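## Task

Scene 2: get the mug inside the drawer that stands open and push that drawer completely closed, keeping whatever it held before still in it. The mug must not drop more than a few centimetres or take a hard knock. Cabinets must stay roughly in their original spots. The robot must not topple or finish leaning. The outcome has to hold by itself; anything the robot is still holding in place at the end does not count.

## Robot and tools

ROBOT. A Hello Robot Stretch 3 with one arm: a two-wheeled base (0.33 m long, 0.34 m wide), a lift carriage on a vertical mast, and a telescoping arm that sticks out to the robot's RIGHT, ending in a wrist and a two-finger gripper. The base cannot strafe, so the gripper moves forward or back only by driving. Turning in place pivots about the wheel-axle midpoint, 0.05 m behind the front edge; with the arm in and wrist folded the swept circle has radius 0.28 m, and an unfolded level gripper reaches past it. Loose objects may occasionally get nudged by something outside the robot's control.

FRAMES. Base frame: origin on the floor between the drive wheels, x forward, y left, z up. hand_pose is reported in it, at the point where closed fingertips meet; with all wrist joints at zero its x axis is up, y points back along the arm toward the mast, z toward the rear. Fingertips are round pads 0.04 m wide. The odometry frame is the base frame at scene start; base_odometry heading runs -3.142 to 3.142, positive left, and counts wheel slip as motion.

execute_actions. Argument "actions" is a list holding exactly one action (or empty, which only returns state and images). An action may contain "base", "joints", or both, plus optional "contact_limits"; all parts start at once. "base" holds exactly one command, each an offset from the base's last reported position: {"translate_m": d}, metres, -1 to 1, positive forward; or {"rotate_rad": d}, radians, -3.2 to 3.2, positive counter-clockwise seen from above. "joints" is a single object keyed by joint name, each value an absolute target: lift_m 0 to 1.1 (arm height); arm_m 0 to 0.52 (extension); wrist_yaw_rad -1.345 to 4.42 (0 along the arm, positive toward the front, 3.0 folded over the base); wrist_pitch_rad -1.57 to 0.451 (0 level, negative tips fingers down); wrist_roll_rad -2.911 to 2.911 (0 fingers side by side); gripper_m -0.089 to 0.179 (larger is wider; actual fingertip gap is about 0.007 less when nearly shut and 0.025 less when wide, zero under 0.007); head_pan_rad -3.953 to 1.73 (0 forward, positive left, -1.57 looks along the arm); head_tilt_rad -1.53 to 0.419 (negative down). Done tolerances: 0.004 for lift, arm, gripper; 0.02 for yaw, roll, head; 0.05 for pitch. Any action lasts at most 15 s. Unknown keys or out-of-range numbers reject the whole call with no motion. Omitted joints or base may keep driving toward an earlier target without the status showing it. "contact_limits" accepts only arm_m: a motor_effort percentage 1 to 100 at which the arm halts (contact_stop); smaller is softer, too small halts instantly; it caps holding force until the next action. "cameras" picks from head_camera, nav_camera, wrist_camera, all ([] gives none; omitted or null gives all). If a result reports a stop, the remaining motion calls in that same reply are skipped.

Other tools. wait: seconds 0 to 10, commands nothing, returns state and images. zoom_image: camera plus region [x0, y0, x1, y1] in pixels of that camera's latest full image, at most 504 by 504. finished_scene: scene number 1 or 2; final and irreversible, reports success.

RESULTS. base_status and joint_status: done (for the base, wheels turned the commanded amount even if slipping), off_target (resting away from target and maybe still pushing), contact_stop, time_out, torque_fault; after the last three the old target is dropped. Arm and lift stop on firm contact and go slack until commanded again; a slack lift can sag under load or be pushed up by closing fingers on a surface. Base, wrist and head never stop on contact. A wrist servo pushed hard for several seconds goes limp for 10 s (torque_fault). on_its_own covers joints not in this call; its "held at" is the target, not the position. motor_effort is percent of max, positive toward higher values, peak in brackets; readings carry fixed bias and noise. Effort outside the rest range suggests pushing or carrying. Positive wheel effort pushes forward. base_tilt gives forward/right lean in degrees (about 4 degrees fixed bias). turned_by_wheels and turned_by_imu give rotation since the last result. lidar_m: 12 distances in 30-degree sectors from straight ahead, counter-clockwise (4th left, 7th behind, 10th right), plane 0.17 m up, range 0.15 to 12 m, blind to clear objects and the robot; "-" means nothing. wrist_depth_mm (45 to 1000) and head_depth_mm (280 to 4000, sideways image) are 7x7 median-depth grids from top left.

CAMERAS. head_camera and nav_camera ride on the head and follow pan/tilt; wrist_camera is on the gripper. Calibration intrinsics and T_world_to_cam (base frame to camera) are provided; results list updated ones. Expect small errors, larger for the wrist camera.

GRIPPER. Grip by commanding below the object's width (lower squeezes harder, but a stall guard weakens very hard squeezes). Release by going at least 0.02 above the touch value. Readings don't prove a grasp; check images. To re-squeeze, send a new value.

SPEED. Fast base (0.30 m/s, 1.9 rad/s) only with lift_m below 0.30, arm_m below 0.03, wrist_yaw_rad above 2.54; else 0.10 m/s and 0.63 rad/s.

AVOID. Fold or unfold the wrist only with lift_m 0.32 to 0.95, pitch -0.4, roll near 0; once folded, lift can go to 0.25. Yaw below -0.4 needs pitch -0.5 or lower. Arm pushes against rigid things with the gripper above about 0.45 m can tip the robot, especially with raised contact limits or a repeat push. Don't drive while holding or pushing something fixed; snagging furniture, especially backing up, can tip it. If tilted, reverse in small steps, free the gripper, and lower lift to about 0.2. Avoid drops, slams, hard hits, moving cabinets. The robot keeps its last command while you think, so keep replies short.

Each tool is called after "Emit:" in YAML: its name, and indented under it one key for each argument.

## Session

Emit:
execute_actions:
  actions: []

Scene clock: 0.00 s.
base_odometry: x=+0.000 y=+0.000 heading=+0.000 (m, m, rad; odometry frame)
turned_by_wheels: +0.000 (rad since the last result)
turned_by_imu: +0.000 (rad since the last result)
base_tilt: forward=+0.4 right=+1.8 (deg)
lidar_m: 1.75 1.29 1.49 2.04 2.04 2.27 2.01 1.44 2.40 2.30 2.15 1.97
head_depth_mm: 1798 1803 1792 1794 1790 1789 1784 / 1758 1757 1762 1759 1751 1745 1760 / 1748 1745 1725 1733 1721 1721 1722 / 1708 1704 1702 1716 1719 1688 1689 / 1688 1680 1669 1679 1665 1676 1668 / 1655 1646 1645 1647 1637 1638 1645 / 1624 1634 1625 1617 1611 1621 1612
base_status: not commanded
joint_positions: lift_m=+0.354 arm_m=-0.002 wrist_yaw_rad=+2.949 wrist_pitch_rad=-0.437 wrist_roll_rad=+0.009 gripper_m=+0.037 head_pan_rad=-0.014 head_tilt_rad=-0.005
joint_status: not commanded
motor_effort: left_wheel=+0 right_wheel=-1 lift_m=+29 arm_m=+0 wrist_yaw_rad=-1 wrist_pitch_rad=+8 wrist_roll_rad=+0 gripper_m=+0 head_pan_rad=+0 head_tilt_rad=+2 (%)
hand_pose: x=+0.0213 y=+0.0744 z=+0.3627 quat_wxyz=(+0.220, +0.705, +0.085, +0.669) (m; base frame)
wrist_depth_mm: - - - - - - - / - - - - - - - / - - - - - - - / 857 832 832 826 837 844 823 / 705 688 - 696 697 682 679 / 589 587 - 582 571 591 584 / 511 528 - - 510 515 509
pictures: head_camera (sideways: a quarter turn clockwise sets it upright), nav_camera (sideways: a quarter turn counterclockwise sets it upright), wrist_camera
camera_calibration (this result's frames):
head_camera: T_world_to_cam=[[0.0115373, 0.0397632, -0.999143, 1.32324], [-0.0380897, 0.998501, 0.0392978, -0.0440759], [0.999208, 0.0376036, 0.0130346, -0.0649684], [0, 0, 0, 1]] pos_world=[0.0479714, -0.00616321, 1.32468]
nav_camera: T_world_to_cam=[[0.0581008, -0.0430657, 0.997381, -1.25867], [-0.0253027, -0.998812, -0.0416535, 0.109273], [0.99799, -0.0228164, -0.0591215, 0.0271271], [0, 0, 0, 1]] pos_world=[0.0488221, 0.0555568, 1.26153]
wrist_camera: T_world_to_cam=[[0.98992, -0.140937, -0.0139927, -0.000644851], [-0.0977013, -0.608016, -0.78789, 0.358946], [0.102535, 0.781315, -0.615657, 0.33495], [0, 0, 0, 1]] pos_world=[0.00136383, -0.0435473, 0.489015]
Images, in order (width x height): head_camera 896x504, nav_camera 672x504, wrist_camera 644x364.

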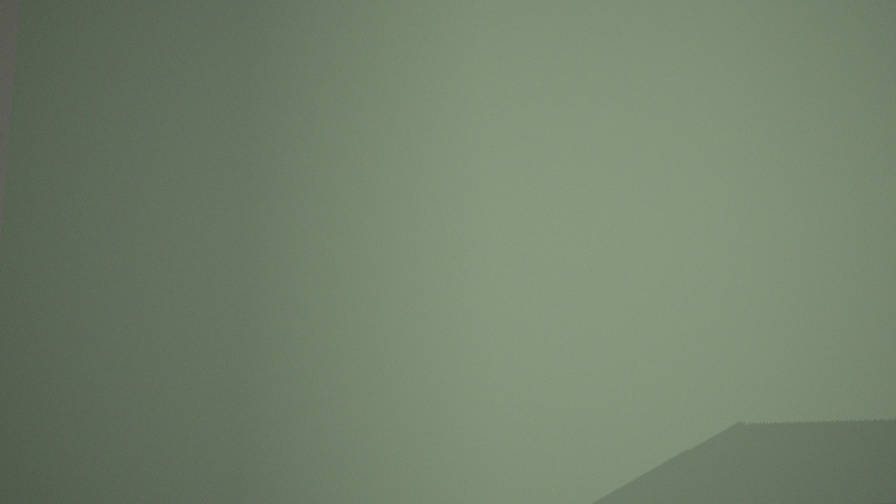

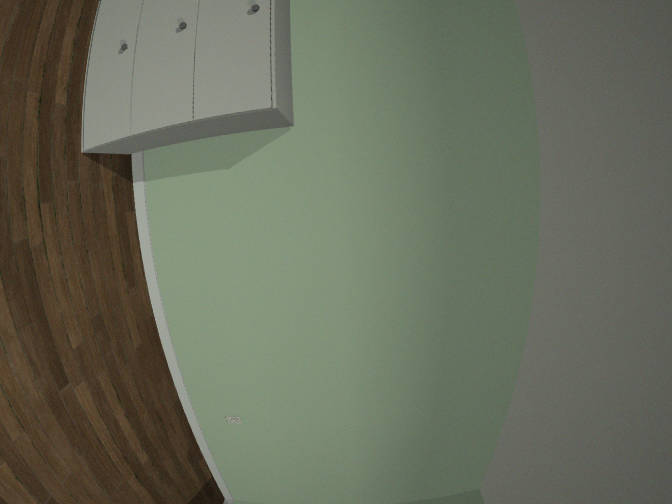

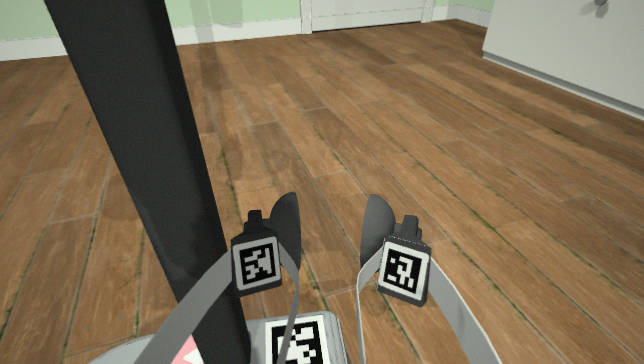

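Emit:
execute_actions:
  actions:
    - {"joints":{"head_pan_rad":-1.6,"head_tilt_rad":-0.5}}
  cameras: ["nav_camera","head_camera"]

Emit:
execute_actions:
  actions:
    - {"joints":{"head_pan_rad":-2.7}}
  cameras: ["nav_camera","head_camera"]

Emit:
execute_actions:
  actions:
    - {"joints":{"head_pan_rad":-3.8}}
  cameras: ["nav_camera","head_camera"]

Scene clock: 10.30 s.
base_odometry: x=+0.000 y=+0.000 heading=+0.000 (m, m, rad; odometry frame)
turned_by_wheels: +0.000 (rad since the last result)
turned_by_imu: +0.001 (rad since the last result)
base_tilt: forward=+0.2 right=+1.8 (deg)
lidar_m: 1.74 1.29 1.49 2.03 2.04 2.27 2.01 1.44 2.40 2.30 2.15 1.97
head_depth_mm: 2463 2579 2924 2630 1992 1595 1328 / 2424 2545 2860 2669 2006 1599 1334 / 2360 2492 2781 2692 2016 1617 1344 / 2333 2438 2711 2601 2033 1624 1346 / 2314 2438 2694 2792 2045 1631 1360 / 2259 2439 2630 2760 2069 1639 1358 / 2255 2385 2582 2706 2073 1650 1372
base_status: not commanded
joint_positions: lift_m=+0.354 arm_m=-0.002 wrist_yaw_rad=+2.949 wrist_pitch_rad=-0.437 wrist_roll_rad=+0.009 gripper_m=+0.037 head_pan_rad=-1.593 head_tilt_rad=-0.494
joint_status: all done
motor_effort: left_wheel=+0(0) right_wheel=-1(1) lift_m=+29(29) arm_m=+1(1) wrist_yaw_rad=+1(0) wrist_pitch_rad=+8(8) wrist_roll_rad=+0(0) gripper_m=+0(0) head_pan_rad=-2(35) head_tilt_rad=-4(39) (%)
hand_pose: x=+0.0213 y=+0.0744 z=+0.3627 quat_wxyz=(+0.220, +0.705, +0.085, +0.669) (m; base frame)
wrist_depth_mm: - - - - - - - / - - - - - - - / - - - - - - - / 850 813 840 858 840 833 811 / 690 701 - 682 703 685 690 / 586 586 - 587 571 589 586 / 519 529 - - 514 513 509
pictures: head_camera (sideways: a quarter turn clockwise sets it upright), nav_camera (sideways: a quarter turn counterclockwise sets it upright)
camera_calibration (this result's frames):
head_camera: T_world_to_cam=[[0.049994, 0.457863, -0.887616, 1.1772], [0.998227, 0.00583791, 0.0592355, -0.0763222], [0.0323036, -0.889004, -0.456759, 0.552406], [0, 0, 0, 1]] pos_world=[-0.000510626, -0.0474589, 1.30174]
nav_camera: T_world_to_cam=[[-0.0536381, -0.518514, 0.853385, -1.06992], [-0.998185, 0.0512601, -0.0315938, 0.102088], [-0.0273628, -0.853532, -0.520322, 0.633626], [0, 0, 0, 1]] pos_world=[0.0618515, -0.0191819, 1.24597]
Images, in order (width x height): head_camera 896x504, nav_camera 672x504.

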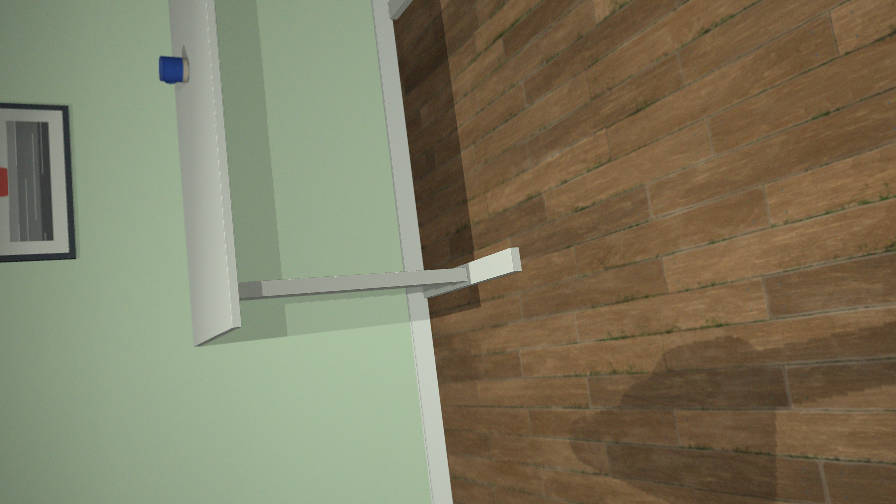

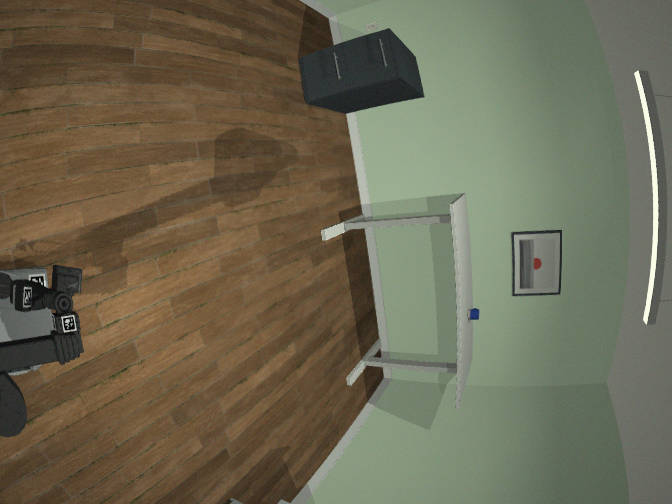

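Scene clock: 11.43 s.
base_odometry: x=+0.000 y=+0.000 heading=+0.000 (m, m, rad; odometry frame)
turned_by_wheels: +0.000 (rad since the last result)
turned_by_imu: +0.000 (rad since the last result)
base_tilt: forward=+0.2 right=+1.8 (deg)
lidar_m: 1.75 1.30 1.49 2.04 2.04 2.27 2.01 1.44 2.40 2.30 2.14 1.97
head_depth_mm: 1650 1768 1920 2089 1988 1588 1332 / 1697 1820 1926 1603 1809 1600 1335 / 1732 1857 1965 1552 1750 1612 1347 / 1772 1915 2055 1605 1814 1620 1349 / 1819 1987 2155 2328 1990 1631 1357 / 1881 2039 2226 2419 2062 1644 1364 / 1934 2108 2310 2523 2088 1651 1375
base_status: not commanded
joint_positions: lift_m=+0.354 arm_m=-0.002 wrist_yaw_rad=+2.949 wrist_pitch_rad=-0.437 wrist_roll_rad=+0.009 gripper_m=+0.037 head_pan_rad=-2.693 head_tilt_rad=-0.494
joint_status: all done
motor_effort: left_wheel=+0(0) right_wheel=+0(0) lift_m=+28(29) arm_m=+1(0) wrist_yaw_rad=-2(0) wrist_pitch_rad=+8(8) wrist_roll_rad=+0(0) gripper_m=+1(0) head_pan_rad=-2(35) head_tilt_rad=-4(5) (%)
hand_pose: x=+0.0213 y=+0.0744 z=+0.3627 quat_wxyz=(+0.220, +0.705, +0.085, +0.669) (m; base frame)
wrist_depth_mm: - - - - - - - / - - - - - - - / - - - - - - - / 837 820 835 848 829 841 807 / 699 693 - 683 698 680 691 / 589 594 - 582 571 589 583 / 513 518 - - 511 511 512
pictures: head_camera (sideways: a quarter turn clockwise sets it upright), nav_camera (sideways: a quarter turn counterclockwise sets it upright)
camera_calibration (this result's frames):
head_camera: T_world_to_cam=[[0.430866, 0.163195, -0.887537, 1.17477], [0.457983, -0.886985, 0.0592403, -0.073033], [-0.777564, -0.432001, -0.456913, 0.557545], [0, 0, 0, 1]] pos_world=[-0.0391943, -0.0156356, 1.30173]
nav_camera: T_world_to_cam=[[-0.486566, -0.187456, 0.853296, -1.06716], [-0.407082, 0.912845, -0.0315888, 0.0984752], [-0.773005, -0.362732, -0.520469, 0.638366], [0, 0, 0, 1]] pos_world=[0.0143021, -0.0583828, 1.24597]
Images, in order (width x height): head_camera 896x504, nav_camera 672x504.

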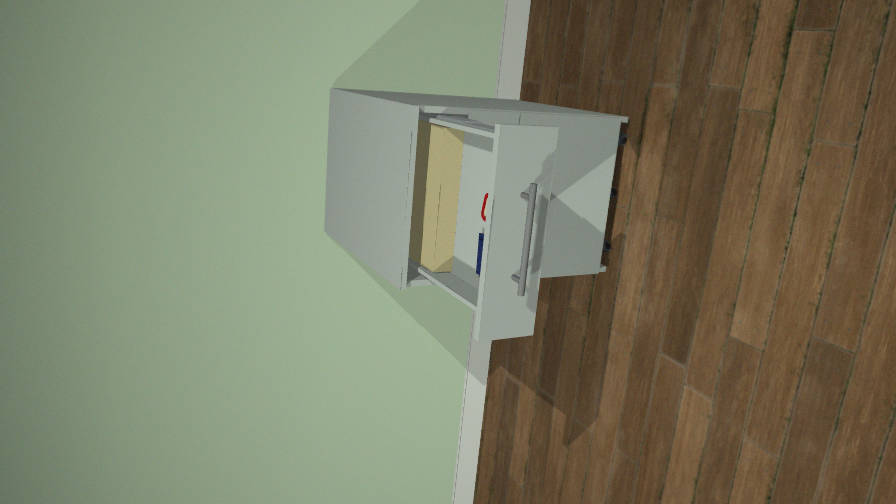

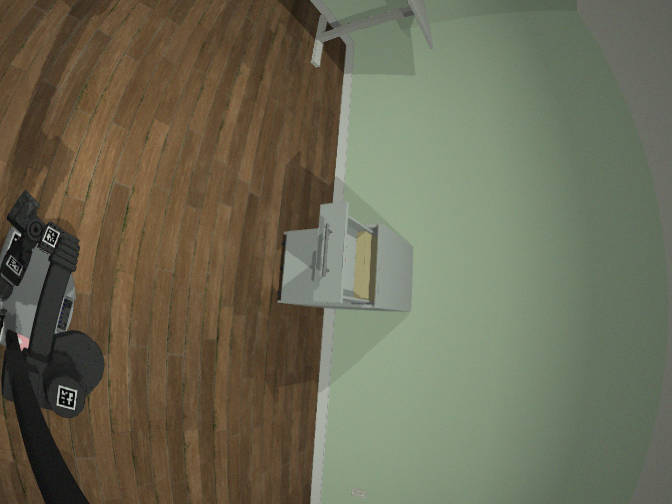

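Scene clock: 12.57 s.
base_odometry: x=+0.000 y=+0.000 heading=+0.000 (m, m, rad; odometry frame)
turned_by_wheels: +0.000 (rad since the last result)
turned_by_imu: +0.000 (rad since the last result)
base_tilt: forward=+0.3 right=+1.9 (deg)
lidar_m: 1.75 1.30 1.49 2.03 2.04 2.28 2.01 1.44 2.41 2.30 2.15 1.97
head_depth_mm: 1884 2023 2155 2318 1986 1597 1334 / 2016 2167 2341 2436 1984 1604 1338 / 2169 2347 2558 2629 2019 1610 1337 / 2365 2540 2749 2721 2030 1623 1351 / 2280 2431 2593 2670 2049 1630 1356 / 2103 2218 2364 2459 2060 1643 1361 / 1957 2060 2178 2307 2073 1658 1377
base_status: not commanded
joint_positions: lift_m=+0.354 arm_m=-0.002 wrist_yaw_rad=+2.949 wrist_pitch_rad=-0.437 wrist_roll_rad=+0.009 gripper_m=+0.037 head_pan_rad=-3.793 head_tilt_rad=-0.494
joint_status: all done
motor_effort: left_wheel=+0(0) right_wheel=-1(0) lift_m=+29(29) arm_m=+0(1) wrist_yaw_rad=+0(0) wrist_pitch_rad=+8(9) wrist_roll_rad=+0(0) gripper_m=+0(0) head_pan_rad=-3(34) head_tilt_rad=-4(5) (%)
hand_pose: x=+0.0213 y=+0.0744 z=+0.3627 quat_wxyz=(+0.220, +0.705, +0.085, +0.669) (m; base frame)
wrist_depth_mm: - - - - - - - / - - - - - - - / - - - - - - - / 854 838 845 835 844 829 833 / 717 686 - 690 700 691 698 / 589 581 - 584 560 580 587 / 516 528 - - 513 507 511
pictures: head_camera (sideways: a quarter turn clockwise sets it upright), nav_camera (sideways: a quarter turn counterclockwise sets it upright)
camera_calibration (this result's frames):
head_camera: T_world_to_cam=[[0.340913, -0.309989, -0.887516, 1.17529], [-0.582747, -0.810492, 0.0592415, -0.0666861], [-0.737689, 0.497001, -0.456952, 0.557354], [0, 0, 0, 1]] pos_world=[-0.02838, 0.0332742, 1.30173]
nav_camera: T_world_to_cam=[[-0.387798, 0.348624, 0.853273, -1.06774], [0.628881, 0.77686, -0.0315875, 0.0921541], [-0.673885, 0.524357, -0.520508, 0.637811], [0, 0, 0, 1]] pos_world=[-0.0422086, -0.0337937, 1.24597]
Images, in order (width x height): head_camera 896x504, nav_camera 672x504.

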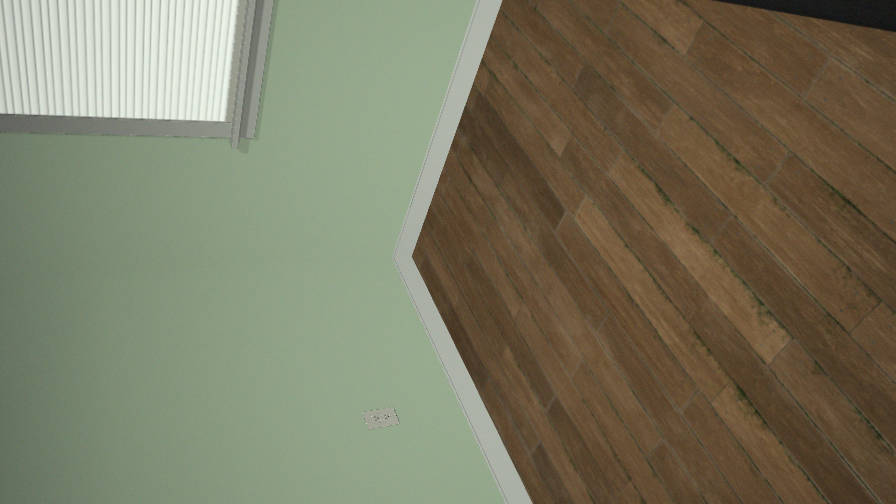

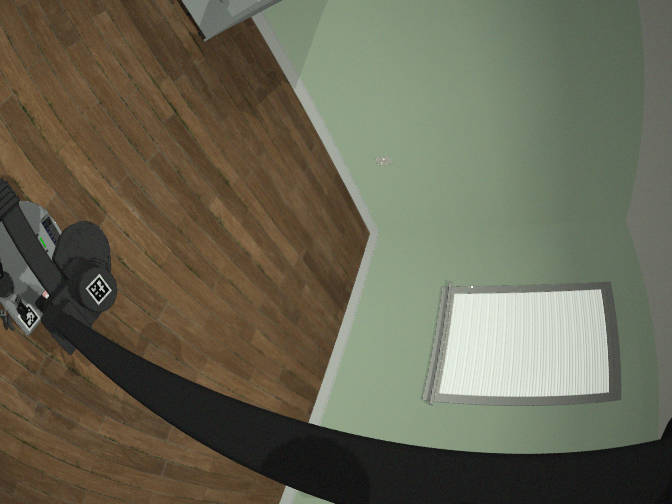

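Emit:
execute_actions:
  actions:
    - {"base":{"rotate_rad":-1.97},"joints":{"lift_m":0.28,"head_pan_rad":0,"head_tilt_rad":-0.4}}
  cameras: []

Emit:
execute_actions:
  actions:
    - {"base":{"translate_m":1.0}}
  cameras: ["head_camera"]

Emit:
execute_actions:
  actions:
    - {"base":{"translate_m":0.65}}
  cameras: ["head_camera","nav_camera"]

Scene clock: 31.10 s.
base_odometry: x=+0.000 y=+0.000 heading=-1.970 (m, m, rad; odometry frame)
turned_by_wheels: -1.970 (rad since the last result)
turned_by_imu: -1.974 (rad since the last result)
base_tilt: forward=+0.3 right=+1.8 (deg)
lidar_m: 2.66 2.30 2.16 1.86 1.76 1.30 1.66 2.04 2.08 2.14 1.44 1.46
head_depth_mm: 2252 2373 2487 2644 2241 1740 1408 / 2485 2672 2821 2863 2241 1754 1421 / 2758 2920 3157 3221 2283 1744 1426 / 2729 2878 3030 3079 2294 1762 1444 / 2582 2707 2898 3008 2295 1777 1444 / 2439 2567 2734 2891 2337 1784 1451 / 2313 2448 2560 2769 2347 1797 1457
base_status: done
joint_positions: lift_m=+0.280 arm_m=-0.002 wrist_yaw_rad=+2.949 wrist_pitch_rad=-0.437 wrist_roll_rad=+0.009 gripper_m=+0.037 head_pan_rad=-0.007 head_tilt_rad=-0.408
joint_status: all done
motor_effort: left_wheel=+2(8) right_wheel=-4(11) lift_m=+19(26) arm_m=+0(0) wrist_yaw_rad=-1(1) wrist_pitch_rad=+8(9) wrist_roll_rad=+0(0) gripper_m=+1(1) head_pan_rad=+3(34) head_tilt_rad=+5(19) (%)
hand_pose: x=+0.0213 y=+0.0744 z=+0.2887 quat_wxyz=(+0.220, +0.705, +0.085, +0.669) (m; base frame)
wrist_depth_mm: - - - - - - - / - - - - - - - / 914 - 925 879 890 889 887 / 711 690 702 705 706 702 701 / 583 586 - 589 595 580 576 / 502 509 - 504 484 492 498 / - - - - 431 433 430
pictures: none
No camera images: the call's "cameras" was empty. Leave "cameras" out to get every camera's image.

Scene clock: 36.10 s.
base_odometry: x=-0.388 y=-0.921 heading=-1.970 (m, m, rad; odometry frame)
turned_by_wheels: +0.000 (rad since the last result)
turned_by_imu: +0.005 (rad since the last result)
base_tilt: forward=+0.4 right=+1.6 (deg)
lidar_m: 1.73 1.48 1.49 1.74 2.32 2.15 2.41 2.85 2.23 0.92 0.92 1.48
head_depth_mm: 1625 1717 1822 1928 1989 1733 1412 / 1814 1927 1981 2182 2191 1761 1415 / 1968 2109 2176 2413 2173 1752 1434 / 1894 2015 1738 2210 2131 1771 1447 / 1795 1904 1606 2174 2221 1785 1448 / 1713 1817 1486 2035 2132 1784 1448 / 1632 1718 1664 1912 2024 1785 1459
base_status: done
joint_positions: lift_m=+0.280 arm_m=-0.002 wrist_yaw_rad=+2.949 wrist_pitch_rad=-0.438 wrist_roll_rad=+0.009 gripper_m=+0.037 head_pan_rad=-0.007 head_tilt_rad=-0.408
joint_status: not commanded
motor_effort: left_wheel=+2(8) right_wheel=-4(11) lift_m=+20(19) arm_m=+1(0) wrist_yaw_rad=+0(1) wrist_pitch_rad=+9(9) wrist_roll_rad=+0(0) gripper_m=+0(0) head_pan_rad=+3(3) head_tilt_rad=+4(4) (%)
hand_pose: x=+0.0213 y=+0.0743 z=+0.2887 quat_wxyz=(+0.220, +0.705, +0.086, +0.669) (m; base frame)
wrist_depth_mm: - - - - - - - / - - - - - - - / 902 - 880 888 899 880 858 / 714 695 709 704 705 693 706 / 588 592 - 583 595 577 576 / 499 521 - 508 477 492 499 / - - - - 435 433 436
pictures: head_camera (sideways: a quarter turn clockwise sets it upright)
camera_calibration (this result's frames):
head_camera: T_world_to_cam=[[-0.380685, 0.0425838, -0.923724, 1.22693], [-0.0257762, 0.998062, 0.0566337, -0.0666951], [0.924345, 0.0453697, -0.37885, 0.445582], [0, 0, 0, 1]] pos_world=[0.0534853, -0.00589762, 1.30593]
Images, in order (width x height): head_camera 896x504.

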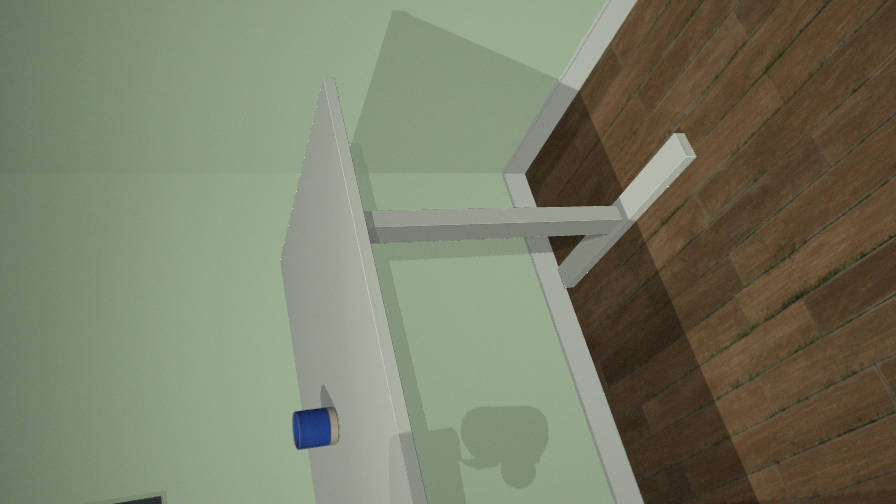

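Scene clock: 39.97 s.
base_odometry: x=-0.641 y=-1.520 heading=-1.970 (m, m, rad; odometry frame)
turned_by_wheels: +0.000 (rad since the last result)
turned_by_imu: +0.003 (rad since the last result)
base_tilt: forward=+0.2 right=+1.7 (deg)
lidar_m: 1.09 1.36 1.11 1.75 2.09 2.73 2.89 3.38 0.97 1.09 1.09 1.12
head_depth_mm: 1220 1295 1357 1358 1528 1600 1416 / 1364 1440 1531 930 1758 1733 1425 / 1428 1521 1617 888 1901 1698 1395 / 1358 1433 1485 897 1253 1624 1436 / 1280 1355 1413 909 732 1718 1450 / 1217 1290 1343 920 701 1629 1450 / 1160 1225 1286 928 673 1550 1463
base_status: done
joint_positions: lift_m=+0.280 arm_m=-0.002 wrist_yaw_rad=+2.949 wrist_pitch_rad=-0.438 wrist_roll_rad=+0.009 gripper_m=+0.037 head_pan_rad=-0.007 head_tilt_rad=-0.408
joint_status: not commanded
motor_effort: left_wheel=+2(6) right_wheel=-3(7) lift_m=+19(20) arm_m=+1(0) wrist_yaw_rad=-1(1) wrist_pitch_rad=+9(9) wrist_roll_rad=+0(0) gripper_m=+0(0) head_pan_rad=+3(3) head_tilt_rad=+4(4) (%)
hand_pose: x=+0.0213 y=+0.0743 z=+0.2886 quat_wxyz=(+0.220, +0.705, +0.086, +0.669) (m; base frame)
wrist_depth_mm: - - - - - - - / - - - - - - - / 894 - 915 872 897 902 877 / 704 693 702 704 704 703 708 / 589 587 - 577 597 584 575 / 500 513 - 501 483 498 494 / - - - - 433 435 429
pictures: head_camera (sideways: a quarter turn clockwise sets it upright), nav_camera (sideways: a quarter turn counterclockwise sets it upright)
camera_calibration (this result's frames):
head_camera: T_world_to_cam=[[-0.380631, 0.0425729, -0.923746, 1.22696], [-0.0258071, 0.998062, 0.0566318, -0.0666924], [0.924367, 0.0453951, -0.378795, 0.44551], [0, 0, 0, 1]] pos_world=[0.0534852, -0.0058963, 1.30594]
nav_camera: T_world_to_cam=[[0.444045, -0.045325, 0.894857, -1.12705], [-0.0334482, -0.998862, -0.0339953, 0.0993327], [0.89538, -0.0148359, -0.445056, 0.530064], [0, 0, 0, 1]] pos_world=[0.0291744, 0.0560002, 1.24783]
Images, in order (width x height): head_camera 896x504, nav_camera 672x504.

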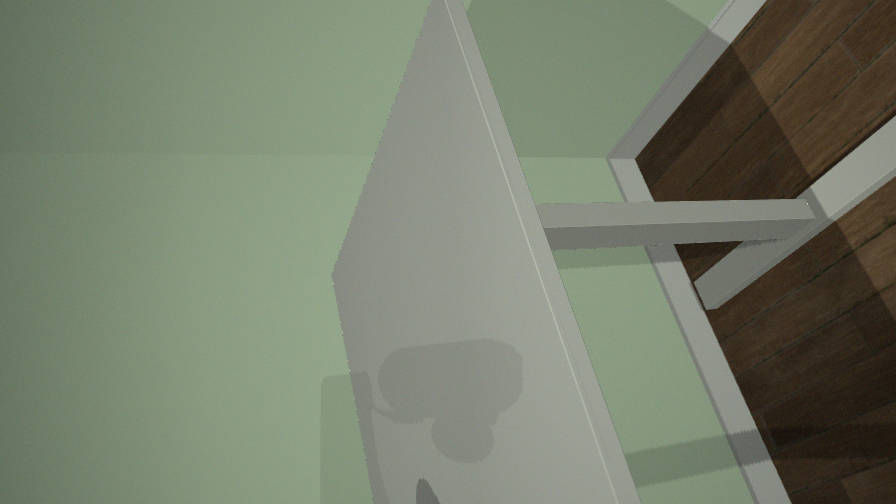

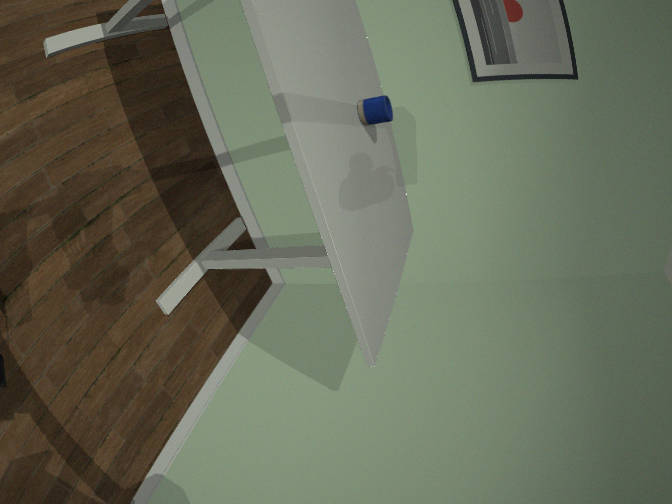

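Emit:
execute_actions:
  actions:
    - {"base":{"translate_m":0.1},"joints":{"lift_m":0.6,"wrist_pitch_rad":-0.4}}
  cameras: []

Emit:
execute_actions:
  actions:
    - {"base":{"translate_m":0.37},"joints":{"lift_m":1.08,"wrist_yaw_rad":0,"gripper_m":0.17}}
  cameras: ["nav_camera"]

Emit:
execute_actions:
  actions:
    - {"base":{"rotate_rad":2.14},"joints":{"head_pan_rad":-1.57,"head_tilt_rad":-0.6,"wrist_pitch_rad":-0.2}}

Scene clock: 56.73 s.
base_odometry: x=-0.680 y=-1.613 heading=-1.970 (m, m, rad; odometry frame)
turned_by_wheels: +0.000 (rad since the last result)
turned_by_imu: +0.002 (rad since the last result)
base_tilt: forward=+0.3 right=+1.8 (deg)
lidar_m: 0.99 1.28 1.07 1.70 1.82 2.79 2.97 3.48 1.02 1.09 1.04 1.06
head_depth_mm: 1156 1222 1293 872 1441 1538 1413 / 1291 1362 1454 878 1616 1689 1429 / 1340 1429 1520 888 718 1698 1392 / 1272 1349 1408 896 686 1621 1366 / 1202 1276 1334 911 635 1629 1449 / 1142 1211 1273 920 639 1546 1452 / 1087 1150 1214 931 644 1439 1459
base_status: done
joint_positions: lift_m=+0.600 arm_m=-0.002 wrist_yaw_rad=+2.949 wrist_pitch_rad=-0.418 wrist_roll_rad=+0.009 gripper_m=+0.037 head_pan_rad=-0.007 head_tilt_rad=-0.407
joint_status: all done
motor_effort: left_wheel=+1(7) right_wheel=-4(10) lift_m=+38(40) arm_m=+0(0) wrist_yaw_rad=-1(0) wrist_pitch_rad=+11(13) wrist_roll_rad=+0(0) gripper_m=+0(0) head_pan_rad=+3(3) head_tilt_rad=+4(4) (%)
hand_pose: x=+0.0218 y=+0.0768 z=+0.6122 quat_wxyz=(+0.213, +0.705, +0.079, +0.671) (m; base frame)
wrist_depth_mm: - - - - - - - / - - - - - - - / - - - - - - - / - - - - - - - / - - - - - - - / 908 910 - 900 881 882 902 / 798 800 796 797 769 786 784
pictures: none
No camera images: the call's "cameras" was empty. Leave "cameras" out to get every camera's image.

Scene clock: 61.93 s.
base_odometry: x=-0.823 y=-1.954 heading=-1.969 (m, m, rad; odometry frame)
turned_by_wheels: +0.000 (rad since the last result)
turned_by_imu: +0.003 (rad since the last result)
base_tilt: forward=+0.4 right=+1.8 (deg)
lidar_m: 0.62 0.97 0.99 1.03 1.93 2.99 3.25 1.29 1.24 0.88 0.83 0.85
head_depth_mm: 923 971 1030 1092 613 475 387 / 1029 1091 1157 1233 618 477 388 / 1012 1080 1154 1204 624 480 390 / 953 1014 1081 900 628 484 392 / 905 962 1019 909 634 487 394 / 860 908 965 919 639 489 396 / 819 865 913 927 644 492 398
base_status: done
joint_positions: lift_m=+1.080 arm_m=-0.002 wrist_yaw_rad=+0.003 wrist_pitch_rad=-0.418 wrist_roll_rad=+0.009 gripper_m=+0.170 head_pan_rad=-0.007 head_tilt_rad=-0.407
joint_status: all done
motor_effort: left_wheel=+1(6) right_wheel=-4(7) lift_m=+38(39) arm_m=+0(0) wrist_yaw_rad=-5(4) wrist_pitch_rad=+11(11) wrist_roll_rad=+0(0) gripper_m=+0(92) head_pan_rad=+4(3) head_tilt_rad=+3(4) (%)
hand_pose: x=-0.0209 y=-0.3678 z=+1.0923 quat_wxyz=(+0.689, +0.147, -0.694, -0.147) (m; base frame)
wrist_depth_mm: 485 532 612 680 815 991 - / 516 571 649 756 888 - - / 550 613 713 832 - - - / 578 650 759 944 - - - / 628 739 865 - - - 996 / 649 834 949 - - - 974 / 750 848 - - - - -
pictures: nav_camera (sideways: a quarter turn counterclockwise sets it upright)
camera_calibration (this result's frames):
nav_camera: T_world_to_cam=[[0.44356, -0.0453142, 0.895098, -1.12736], [-0.033413, -0.998863, -0.0340097, 0.0993513], [0.895622, -0.0148226, -0.44457, 0.529429], [0, 0, 0, 1]] pos_world=[0.0292028, 0.0560004, 1.24784]
Images, in order (width x height): nav_camera 672x504.

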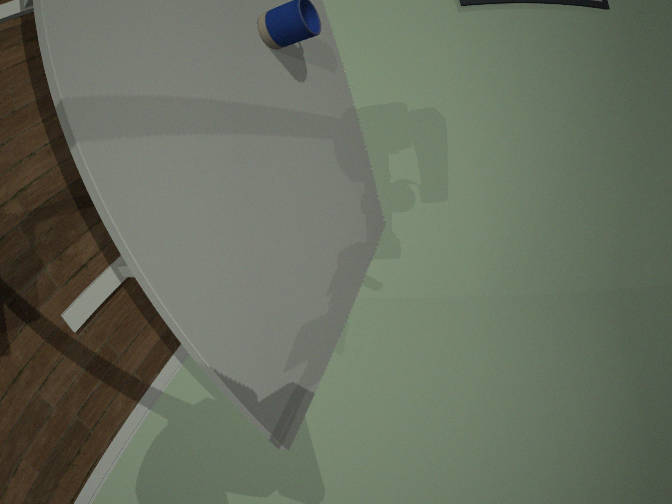

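Scene clock: 66.27 s.
base_odometry: x=-0.823 y=-1.954 heading=+0.170 (m, m, rad; odometry frame)
turned_by_wheels: +2.140 (rad since the last result)
turned_by_imu: +2.152 (rad since the last result)
base_tilt: forward=+0.3 right=+1.7 (deg)
lidar_m: 1.90 3.01 3.34 1.24 1.22 0.87 0.83 0.85 0.62 0.97 1.00 1.02
head_depth_mm: - - - - - - 327 / - - - - - - 335 / 799 - 806 - 483 388 338 / 814 894 876 597 486 400 339 / 813 893 945 609 489 402 341 / 816 896 876 605 492 404 343 / 817 895 886 635 498 407 344
base_status: done
joint_positions: lift_m=+1.080 arm_m=-0.002 wrist_yaw_rad=+0.002 wrist_pitch_rad=-0.221 wrist_roll_rad=+0.009 gripper_m=+0.170 head_pan_rad=-1.563 head_tilt_rad=-0.593
joint_status: all done
motor_effort: left_wheel=-2(7) right_wheel=+5(9) lift_m=+38(38) arm_m=+1(0) wrist_yaw_rad=-3(4) wrist_pitch_rad=+12(13) wrist_roll_rad=+0(0) gripper_m=+0(1) head_pan_rad=-2(36) head_tilt_rad=-5(26) (%)
hand_pose: x=-0.0210 y=-0.3882 z=+1.1387 quat_wxyz=(+0.700, +0.078, -0.706, -0.078) (m; base frame)
wrist_depth_mm: 683 692 677 666 664 665 660 / 740 727 720 713 714 698 702 / 768 765 775 761 756 742 734 / 705 706 725 723 705 716 789 / 524 432 480 530 531 537 564 / 435 399 415 411 424 419 445 / 340 346 346 345 349 351 339
pictures: head_camera (sideways: a quarter turn clockwise sets it upright), nav_camera (sideways: a quarter turn counterclockwise sets it upright), wrist_camera
camera_calibration (this result's frames):
head_camera: T_world_to_cam=[[0.035697, 0.544609, -0.83793, 1.11249], [0.997659, 0.029522, 0.0616893, -0.0795056], [0.0583339, -0.83817, -0.54228, 0.663521], [0, 0, 0, 1]] pos_world=[0.000901201, -0.0473801, 1.29691]
nav_camera: T_world_to_cam=[[-0.0375649, -0.601661, 0.797868, -0.997636], [-0.999291, 0.0245413, -0.028542, 0.0981173], [-0.00240805, -0.798374, -0.602157, 0.739941], [0, 0, 0, 1]] pos_world=[0.0623535, -0.0118964, 1.24434]
wrist_camera: T_world_to_cam=[[-0.998466, -0.055303, -0.00261481, -0.0346031], [-0.0215658, 0.431988, -0.901621, 1.21973], [0.050992, -0.900182, -0.432518, 0.316135], [0, 0, 0, 1]] pos_world=[-0.0243661, -0.244242, 1.23638]
Images, in order (width x height): head_camera 896x504, nav_camera 672x504, wrist_camera 644x364.

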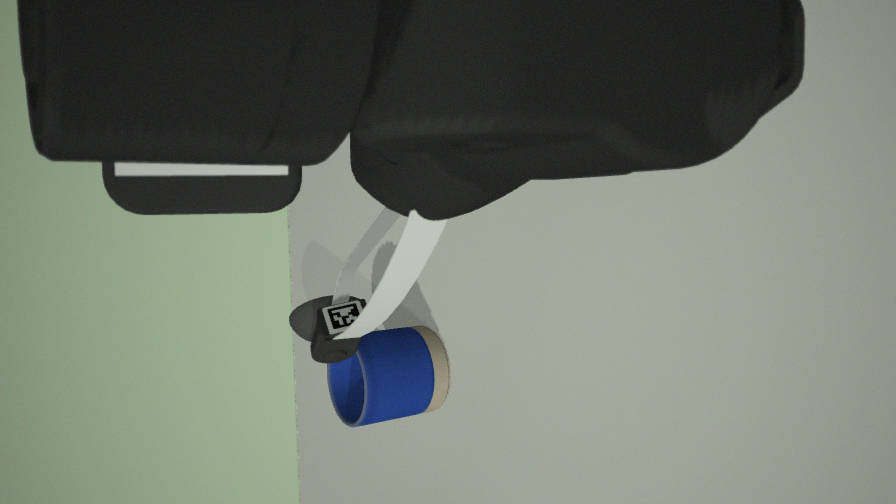

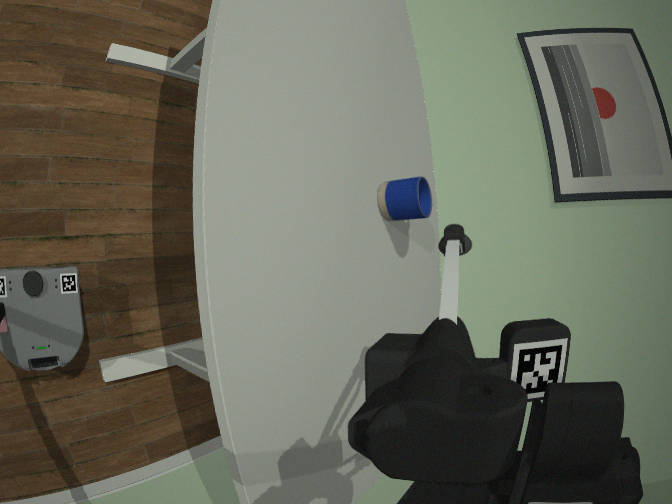

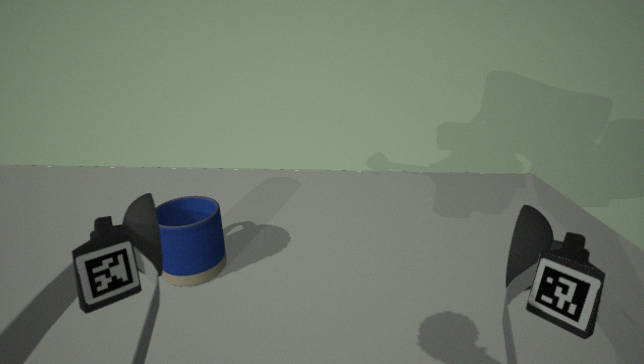

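Emit:
execute_actions:
  actions:
    - {"base":{"translate_m":0.155},"joints":{"wrist_pitch_rad":-0.75,"lift_m":1.075,"arm_m":0.1}}

Scene clock: 81.83 s.
base_odometry: x=-0.671 y=-1.927 heading=+0.170 (m, m, rad; odometry frame)
turned_by_wheels: +0.000 (rad since the last result)
turned_by_imu: +0.002 (rad since the last result)
base_tilt: forward=+0.3 right=+1.7 (deg)
lidar_m: 1.74 2.86 3.14 3.78 1.37 1.03 0.98 1.01 0.71 0.97 1.00 0.89
head_depth_mm: - - - 562 474 392 334 / - - - - 472 395 336 / 798 872 - - 482 398 337 / 810 889 853 595 486 399 339 / 811 888 865 649 489 402 341 / 811 891 875 629 493 405 343 / 812 891 886 636 496 406 344
base_status: done
joint_positions: lift_m=+1.075 arm_m=+0.100 wrist_yaw_rad=+0.002 wrist_pitch_rad=-0.759 wrist_roll_rad=+0.009 gripper_m=+0.170 head_pan_rad=-1.563 head_tilt_rad=-0.593
joint_status: all done
motor_effort: left_wheel=-2(3) right_wheel=+4(10) lift_m=+19(34) arm_m=+4(6) wrist_yaw_rad=-3(4) wrist_pitch_rad=+5(12) wrist_roll_rad=+0(0) gripper_m=+0(1) head_pan_rad=-2(3) head_tilt_rad=-5(5) (%)
hand_pose: x=-0.0213 y=-0.4140 z=+1.0203 quat_wxyz=(+0.654, +0.261, -0.659, -0.263) (m; base frame)
wrist_depth_mm: 426 420 404 296 408 404 404 / 367 367 358 275 353 348 349 / 320 317 315 307 308 306 306 / 287 283 282 278 278 275 271 / 255 258 254 251 250 249 247 / - 227 229 230 228 228 230 / 213 213 211 210 209 208 204
pictures: head_camera (sideways: a quarter turn clockwise sets it upright), nav_camera (sideways: a quarter turn counterclockwise sets it upright), wrist_camera
camera_calibration (this result's frames):
head_camera: T_world_to_cam=[[0.0357114, 0.544658, -0.837897, 1.11245], [0.99766, 0.0294911, 0.0616906, -0.0795073], [0.0583109, -0.838139, -0.542331, 0.663587], [0, 0, 0, 1]] pos_world=[0.000899911, -0.0473797, 1.2969]
nav_camera: T_world_to_cam=[[-0.0375809, -0.601708, 0.797831, -0.997588], [-0.999291, 0.0245702, -0.0285401, 0.0981148], [-0.00243003, -0.798338, -0.602205, 0.740004], [0, 0, 0, 1]] pos_world=[0.0623532, -0.0118945, 1.24434]
wrist_camera: T_world_to_cam=[[-0.998515, -0.0457944, -0.029495, -0.00525024], [-0.0218779, 0.833052, -0.552762, 0.93421], [0.0498843, -0.551296, -0.832817, 0.794552], [0, 0, 0, 1]] pos_world=[-0.0244395, -0.340453, 1.17796]
Images, in order (width x height): head_camera 896x504, nav_camera 672x504, wrist_camera 644x364.

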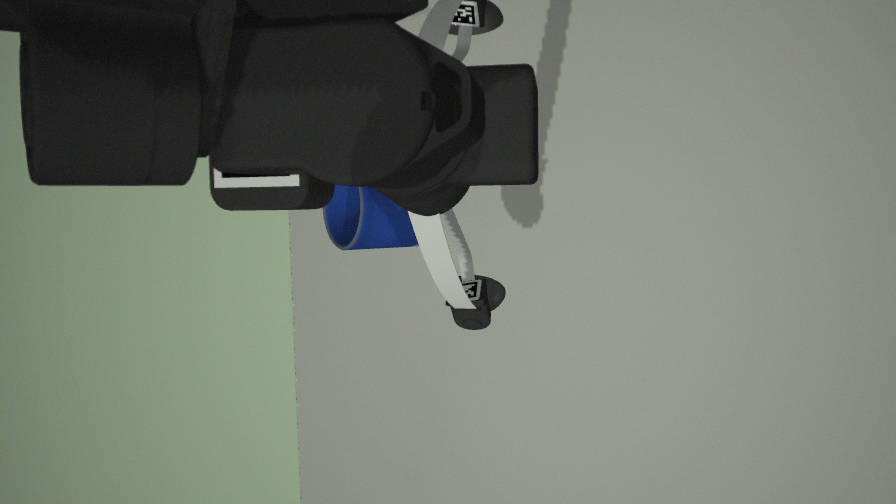

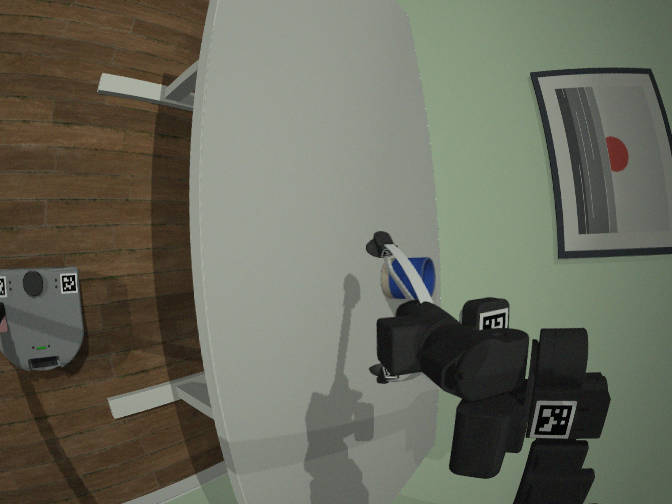

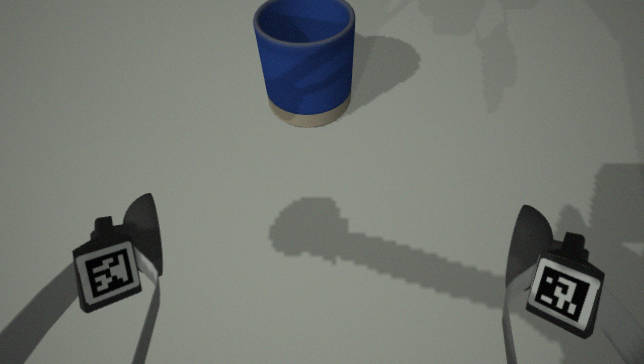

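Emit:
execute_actions:
  actions:
    - {"base":{"translate_m":0.02},"joints":{"lift_m":1.052,"arm_m":0.27}}
  cameras: ["wrist_camera","nav_camera"]

Scene clock: 88.67 s.
base_odometry: x=-0.651 y=-1.924 heading=+0.170 (m, m, rad; odometry frame)
turned_by_wheels: +0.000 (rad since the last result)
turned_by_imu: +0.001 (rad since the last result)
base_tilt: forward=+0.2 right=+1.9 (deg)
lidar_m: 1.73 2.85 3.12 3.76 1.44 1.05 1.00 1.03 0.72 0.97 1.00 0.88
head_depth_mm: - - 821 602 476 392 334 / - - 791 608 479 394 336 / 797 - - 592 483 397 337 / 808 887 897 616 486 399 339 / 811 887 864 625 489 402 341 / 810 890 873 630 493 403 343 / 812 890 886 635 496 406 345
base_status: done
joint_positions: lift_m=+1.052 arm_m=+0.270 wrist_yaw_rad=+0.001 wrist_pitch_rad=-0.760 wrist_roll_rad=+0.009 gripper_m=+0.170 head_pan_rad=-1.563 head_tilt_rad=-0.593
joint_status: all done
motor_effort: left_wheel=-2(3) right_wheel=+4(10) lift_m=+19(19) arm_m=+4(3) wrist_yaw_rad=-2(3) wrist_pitch_rad=+6(6) wrist_roll_rad=+0(0) gripper_m=-1(0) head_pan_rad=-2(2) head_tilt_rad=-5(5) (%)
hand_pose: x=-0.0213 y=-0.5837 z=+0.9971 quat_wxyz=(+0.654, +0.262, -0.659, -0.263) (m; base frame)
wrist_depth_mm: 386 374 371 363 366 363 359 / 328 324 325 318 318 312 308 / 287 281 280 176 277 277 273 / 255 255 193 206 238 246 246 / 230 231 217 216 217 223 222 / - 204 204 154 203 203 205 / 190 191 189 189 186 186 182
pictures: nav_camera (sideways: a quarter turn counterclockwise sets it upright), wrist_camera
camera_calibration (this result's frames):
nav_camera: T_world_to_cam=[[-0.0376298, -0.601781, 0.797774, -0.997513], [-0.999289, 0.0246551, -0.028537, 0.0981108], [-0.00249614, -0.79828, -0.602281, 0.740104], [0, 0, 0, 1]] pos_world=[0.0623521, -0.0118936, 1.24434]
wrist_camera: T_world_to_cam=[[-0.998529, -0.045467, -0.0295437, -0.0135203], [-0.0216328, 0.833669, -0.55184, 1.06228], [0.0497202, -0.550389, -0.833426, 0.682773], [0, 0, 0, 1]] pos_world=[-0.0244679, -0.510415, 1.15485]
Images, in order (width x height): nav_camera 672x504, wrist_camera 644x364.

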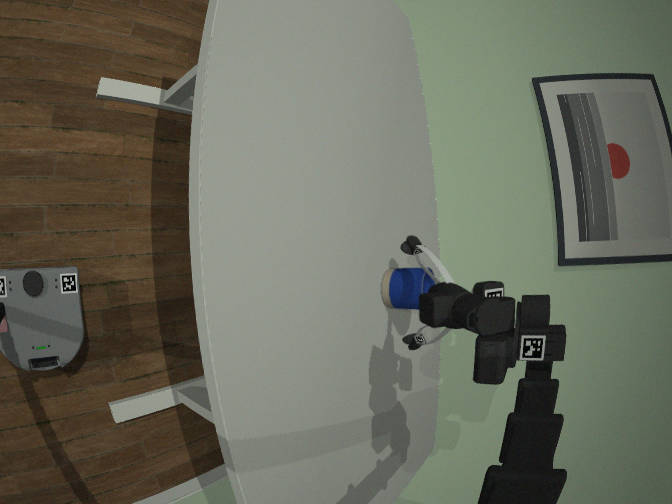

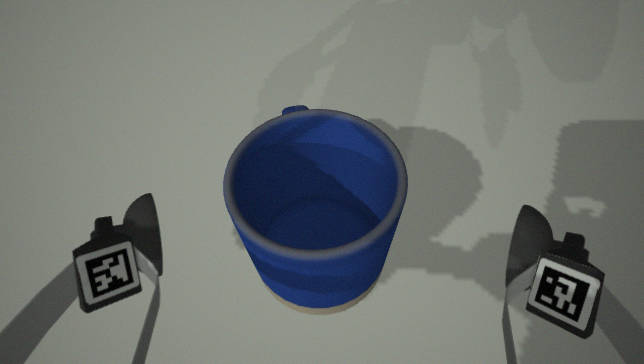

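Emit:
execute_actions:
  actions:
    - {"base":{"translate_m":0.009},"joints":{"lift_m":1.047,"arm_m":0.282,"gripper_m":0.12}}
  cameras: ["wrist_camera"]

Emit:
execute_actions:
  actions:
    - {"joints":{"gripper_m":0.015}}
  cameras: ["wrist_camera"]

Emit:
execute_actions:
  actions:
    - {"joints":{"lift_m":1.062}}
  cameras: ["wrist_camera","nav_camera"]

Scene clock: 97.97 s.
base_odometry: x=-0.642 y=-1.922 heading=+0.170 (m, m, rad; odometry frame)
turned_by_wheels: +0.000 (rad since the last result)
turned_by_imu: +0.001 (rad since the last result)
base_tilt: forward=+0.2 right=+1.9 (deg)
lidar_m: 1.72 2.83 3.10 3.78 1.47 1.06 1.01 1.04 0.73 0.97 1.00 0.87
head_depth_mm: - - 803 603 476 392 334 / 786 - 831 601 479 395 336 / 795 - - 590 482 397 338 / 809 888 894 617 486 399 339 / 812 888 863 625 489 402 341 / 810 891 875 630 492 404 343 / 811 892 888 637 495 406 344
base_status: done
joint_positions: lift_m=+1.047 arm_m=+0.282 wrist_yaw_rad=+0.001 wrist_pitch_rad=-0.760 wrist_roll_rad=+0.009 gripper_m=+0.120 head_pan_rad=-1.563 head_tilt_rad=-0.593
joint_status: all done
motor_effort: left_wheel=-2(2) right_wheel=+4(11) lift_m=+19(19) arm_m=+3(5) wrist_yaw_rad=-3(2) wrist_pitch_rad=+6(6) wrist_roll_rad=+0(0) gripper_m=+0(91) head_pan_rad=-2(2) head_tilt_rad=-5(5) (%)
hand_pose: x=-0.0213 y=-0.5957 z=+0.9921 quat_wxyz=(+0.654, +0.262, -0.659, -0.263) (m; base frame)
wrist_depth_mm: 371 367 364 360 358 351 348 / 318 318 315 311 308 303 303 / 281 278 274 168 268 266 265 / 248 247 236 188 172 240 239 / 224 223 182 207 200 220 216 / 204 201 197 131 191 - 196 / 189 185 184 178 182 182 180
pictures: wrist_camera
camera_calibration (this result's frames):
wrist_camera: T_world_to_cam=[[-0.998529, -0.0454653, -0.029546, -0.0142105], [-0.0216328, 0.833698, -0.551798, 1.06948], [0.04972, -0.550347, -0.833455, 0.672048], [0, 0, 0, 1]] pos_world=[-0.0244679, -0.522413, 1.14984]
Images, in order (width x height): wrist_camera 644x364.

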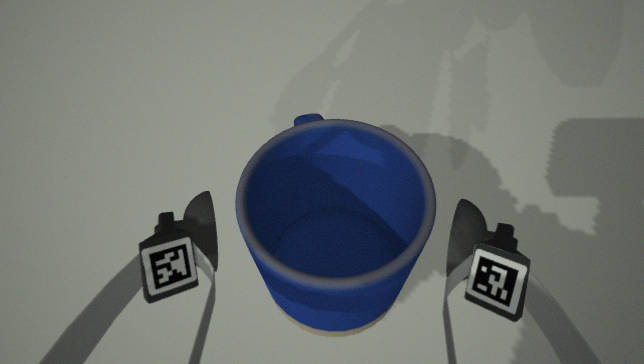

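Scene clock: 99.50 s.
base_odometry: x=-0.642 y=-1.922 heading=+0.170 (m, m, rad; odometry frame)
turned_by_wheels: +0.000 (rad since the last result)
turned_by_imu: +0.000 (rad since the last result)
base_tilt: forward=+0.2 right=+1.9 (deg)
lidar_m: 1.72 2.83 3.12 3.78 1.47 1.06 1.01 1.04 0.73 0.97 1.00 0.87
head_depth_mm: - - 800 601 475 393 334 / 785 - 829 600 478 394 336 / 794 - - 587 482 397 337 / 808 886 854 617 486 400 339 / 809 888 865 625 490 402 341 / 812 890 876 629 493 405 343 / 811 892 888 635 497 407 344
base_status: not commanded
joint_positions: lift_m=+1.047 arm_m=+0.282 wrist_yaw_rad=+0.000 wrist_pitch_rad=-0.772 wrist_roll_rad=+0.009 gripper_m=+0.016 head_pan_rad=-1.563 head_tilt_rad=-0.593
joint_status: all done
motor_effort: left_wheel=-2(2) right_wheel=+4(4) lift_m=+21(21) arm_m=+4(4) wrist_yaw_rad=-1(2) wrist_pitch_rad=+13(13) wrist_roll_rad=+0(0) gripper_m=-23(99) head_pan_rad=-2(3) head_tilt_rad=-5(5) (%)
hand_pose: x=-0.0215 y=-0.5934 z=+0.9900 quat_wxyz=(+0.652, +0.265, -0.658, -0.268) (m; base frame)
wrist_depth_mm: 360 357 355 349 348 340 337 / 309 308 306 304 301 296 293 / 274 273 270 162 263 263 261 / 245 244 231 183 167 235 233 / 222 219 160 204 174 214 211 / 202 201 192 120 134 196 193 / 185 184 184 176 180 180 179
pictures: wrist_camera
camera_calibration (this result's frames):
wrist_camera: T_world_to_cam=[[-0.998573, -0.0441274, -0.0300657, -0.0130261], [-0.0208144, 0.840208, -0.541864, 1.06048], [0.0491725, -0.540465, -0.839928, 0.683881], [0, 0, 0, 1]] pos_world=[-0.0245625, -0.521982, 1.14865]
Images, in order (width x height): wrist_camera 644x364.

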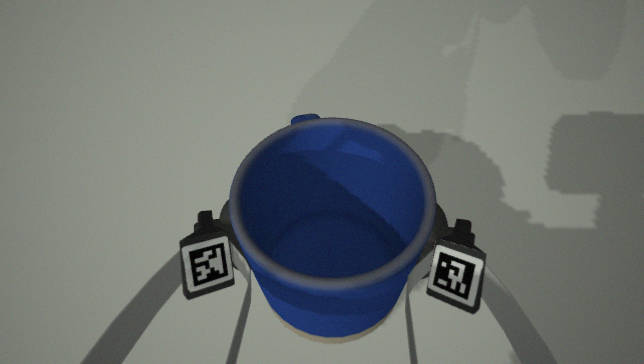

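Scene clock: 100.33 s.
base_odometry: x=-0.642 y=-1.922 heading=+0.170 (m, m, rad; odometry frame)
turned_by_wheels: +0.000 (rad since the last result)
turned_by_imu: +0.000 (rad since the last result)
base_tilt: forward=+0.3 right=+1.8 (deg)
lidar_m: 1.72 2.83 3.10 3.79 1.47 1.06 1.01 1.04 0.73 0.97 1.00 0.87
head_depth_mm: - - 822 602 475 392 334 / - - 831 606 479 394 336 / 784 - - 588 482 398 337 / 809 890 893 619 486 400 339 / 807 888 862 624 489 401 341 / 808 890 874 631 493 405 343 / 812 890 886 636 497 406 344
base_status: not commanded
joint_positions: lift_m=+1.062 arm_m=+0.282 wrist_yaw_rad=+0.000 wrist_pitch_rad=-0.779 wrist_roll_rad=+0.009 gripper_m=+0.019 head_pan_rad=-1.563 head_tilt_rad=-0.593
joint_status: all done
motor_effort: left_wheel=-3(2) right_wheel=+4(5) lift_m=+40(42) arm_m=+4(4) wrist_yaw_rad=+0(2) wrist_pitch_rad=+17(18) wrist_roll_rad=+0(1) gripper_m=-21(25) head_pan_rad=-3(2) head_tilt_rad=-4(5) (%)
hand_pose: x=-0.0215 y=-0.5921 z=+1.0031 quat_wxyz=(+0.651, +0.267, -0.657, -0.270) (m; base frame)
wrist_depth_mm: 379 378 376 366 364 359 356 / 330 327 325 320 318 314 311 / 290 290 287 163 282 280 277 / 258 259 247 182 166 250 247 / 235 233 160 204 173 227 225 / 215 214 204 117 136 211 207 / 197 196 195 169 192 191 190
pictures: nav_camera (sideways: a quarter turn counterclockwise sets it upright), wrist_camera
camera_calibration (this result's frames):
nav_camera: T_world_to_cam=[[-0.0376297, -0.601782, 0.797774, -0.997513], [-0.999289, 0.0246549, -0.028537, 0.0981108], [-0.00249595, -0.79828, -0.602281, 0.740104], [0, 0, 0, 1]] pos_world=[0.0623521, -0.0118936, 1.24434]
wrist_camera: T_world_to_cam=[[-0.998574, -0.043926, -0.0303551, -0.012167], [-0.0208154, 0.843789, -0.536271, 1.06297], [0.0491696, -0.534874, -0.8435, 0.702449], [0, 0, 0, 1]] pos_world=[-0.0245627, -0.521732, 1.16218]
Images, in order (width x height): nav_camera 672x504, wrist_camera 644x364.

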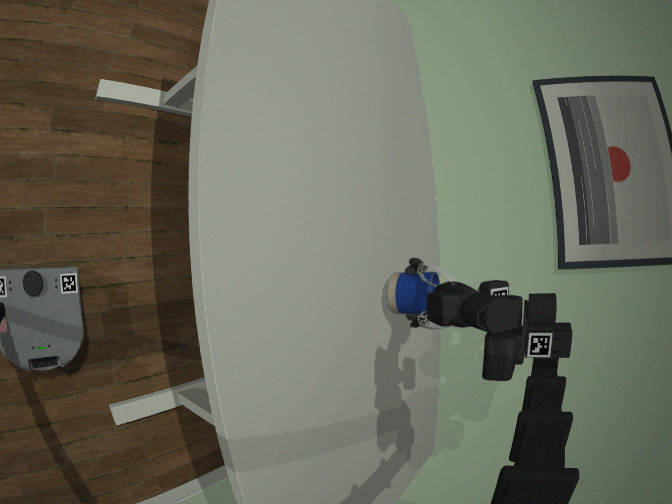

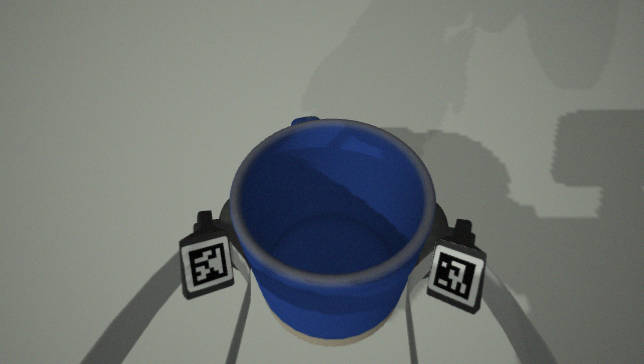

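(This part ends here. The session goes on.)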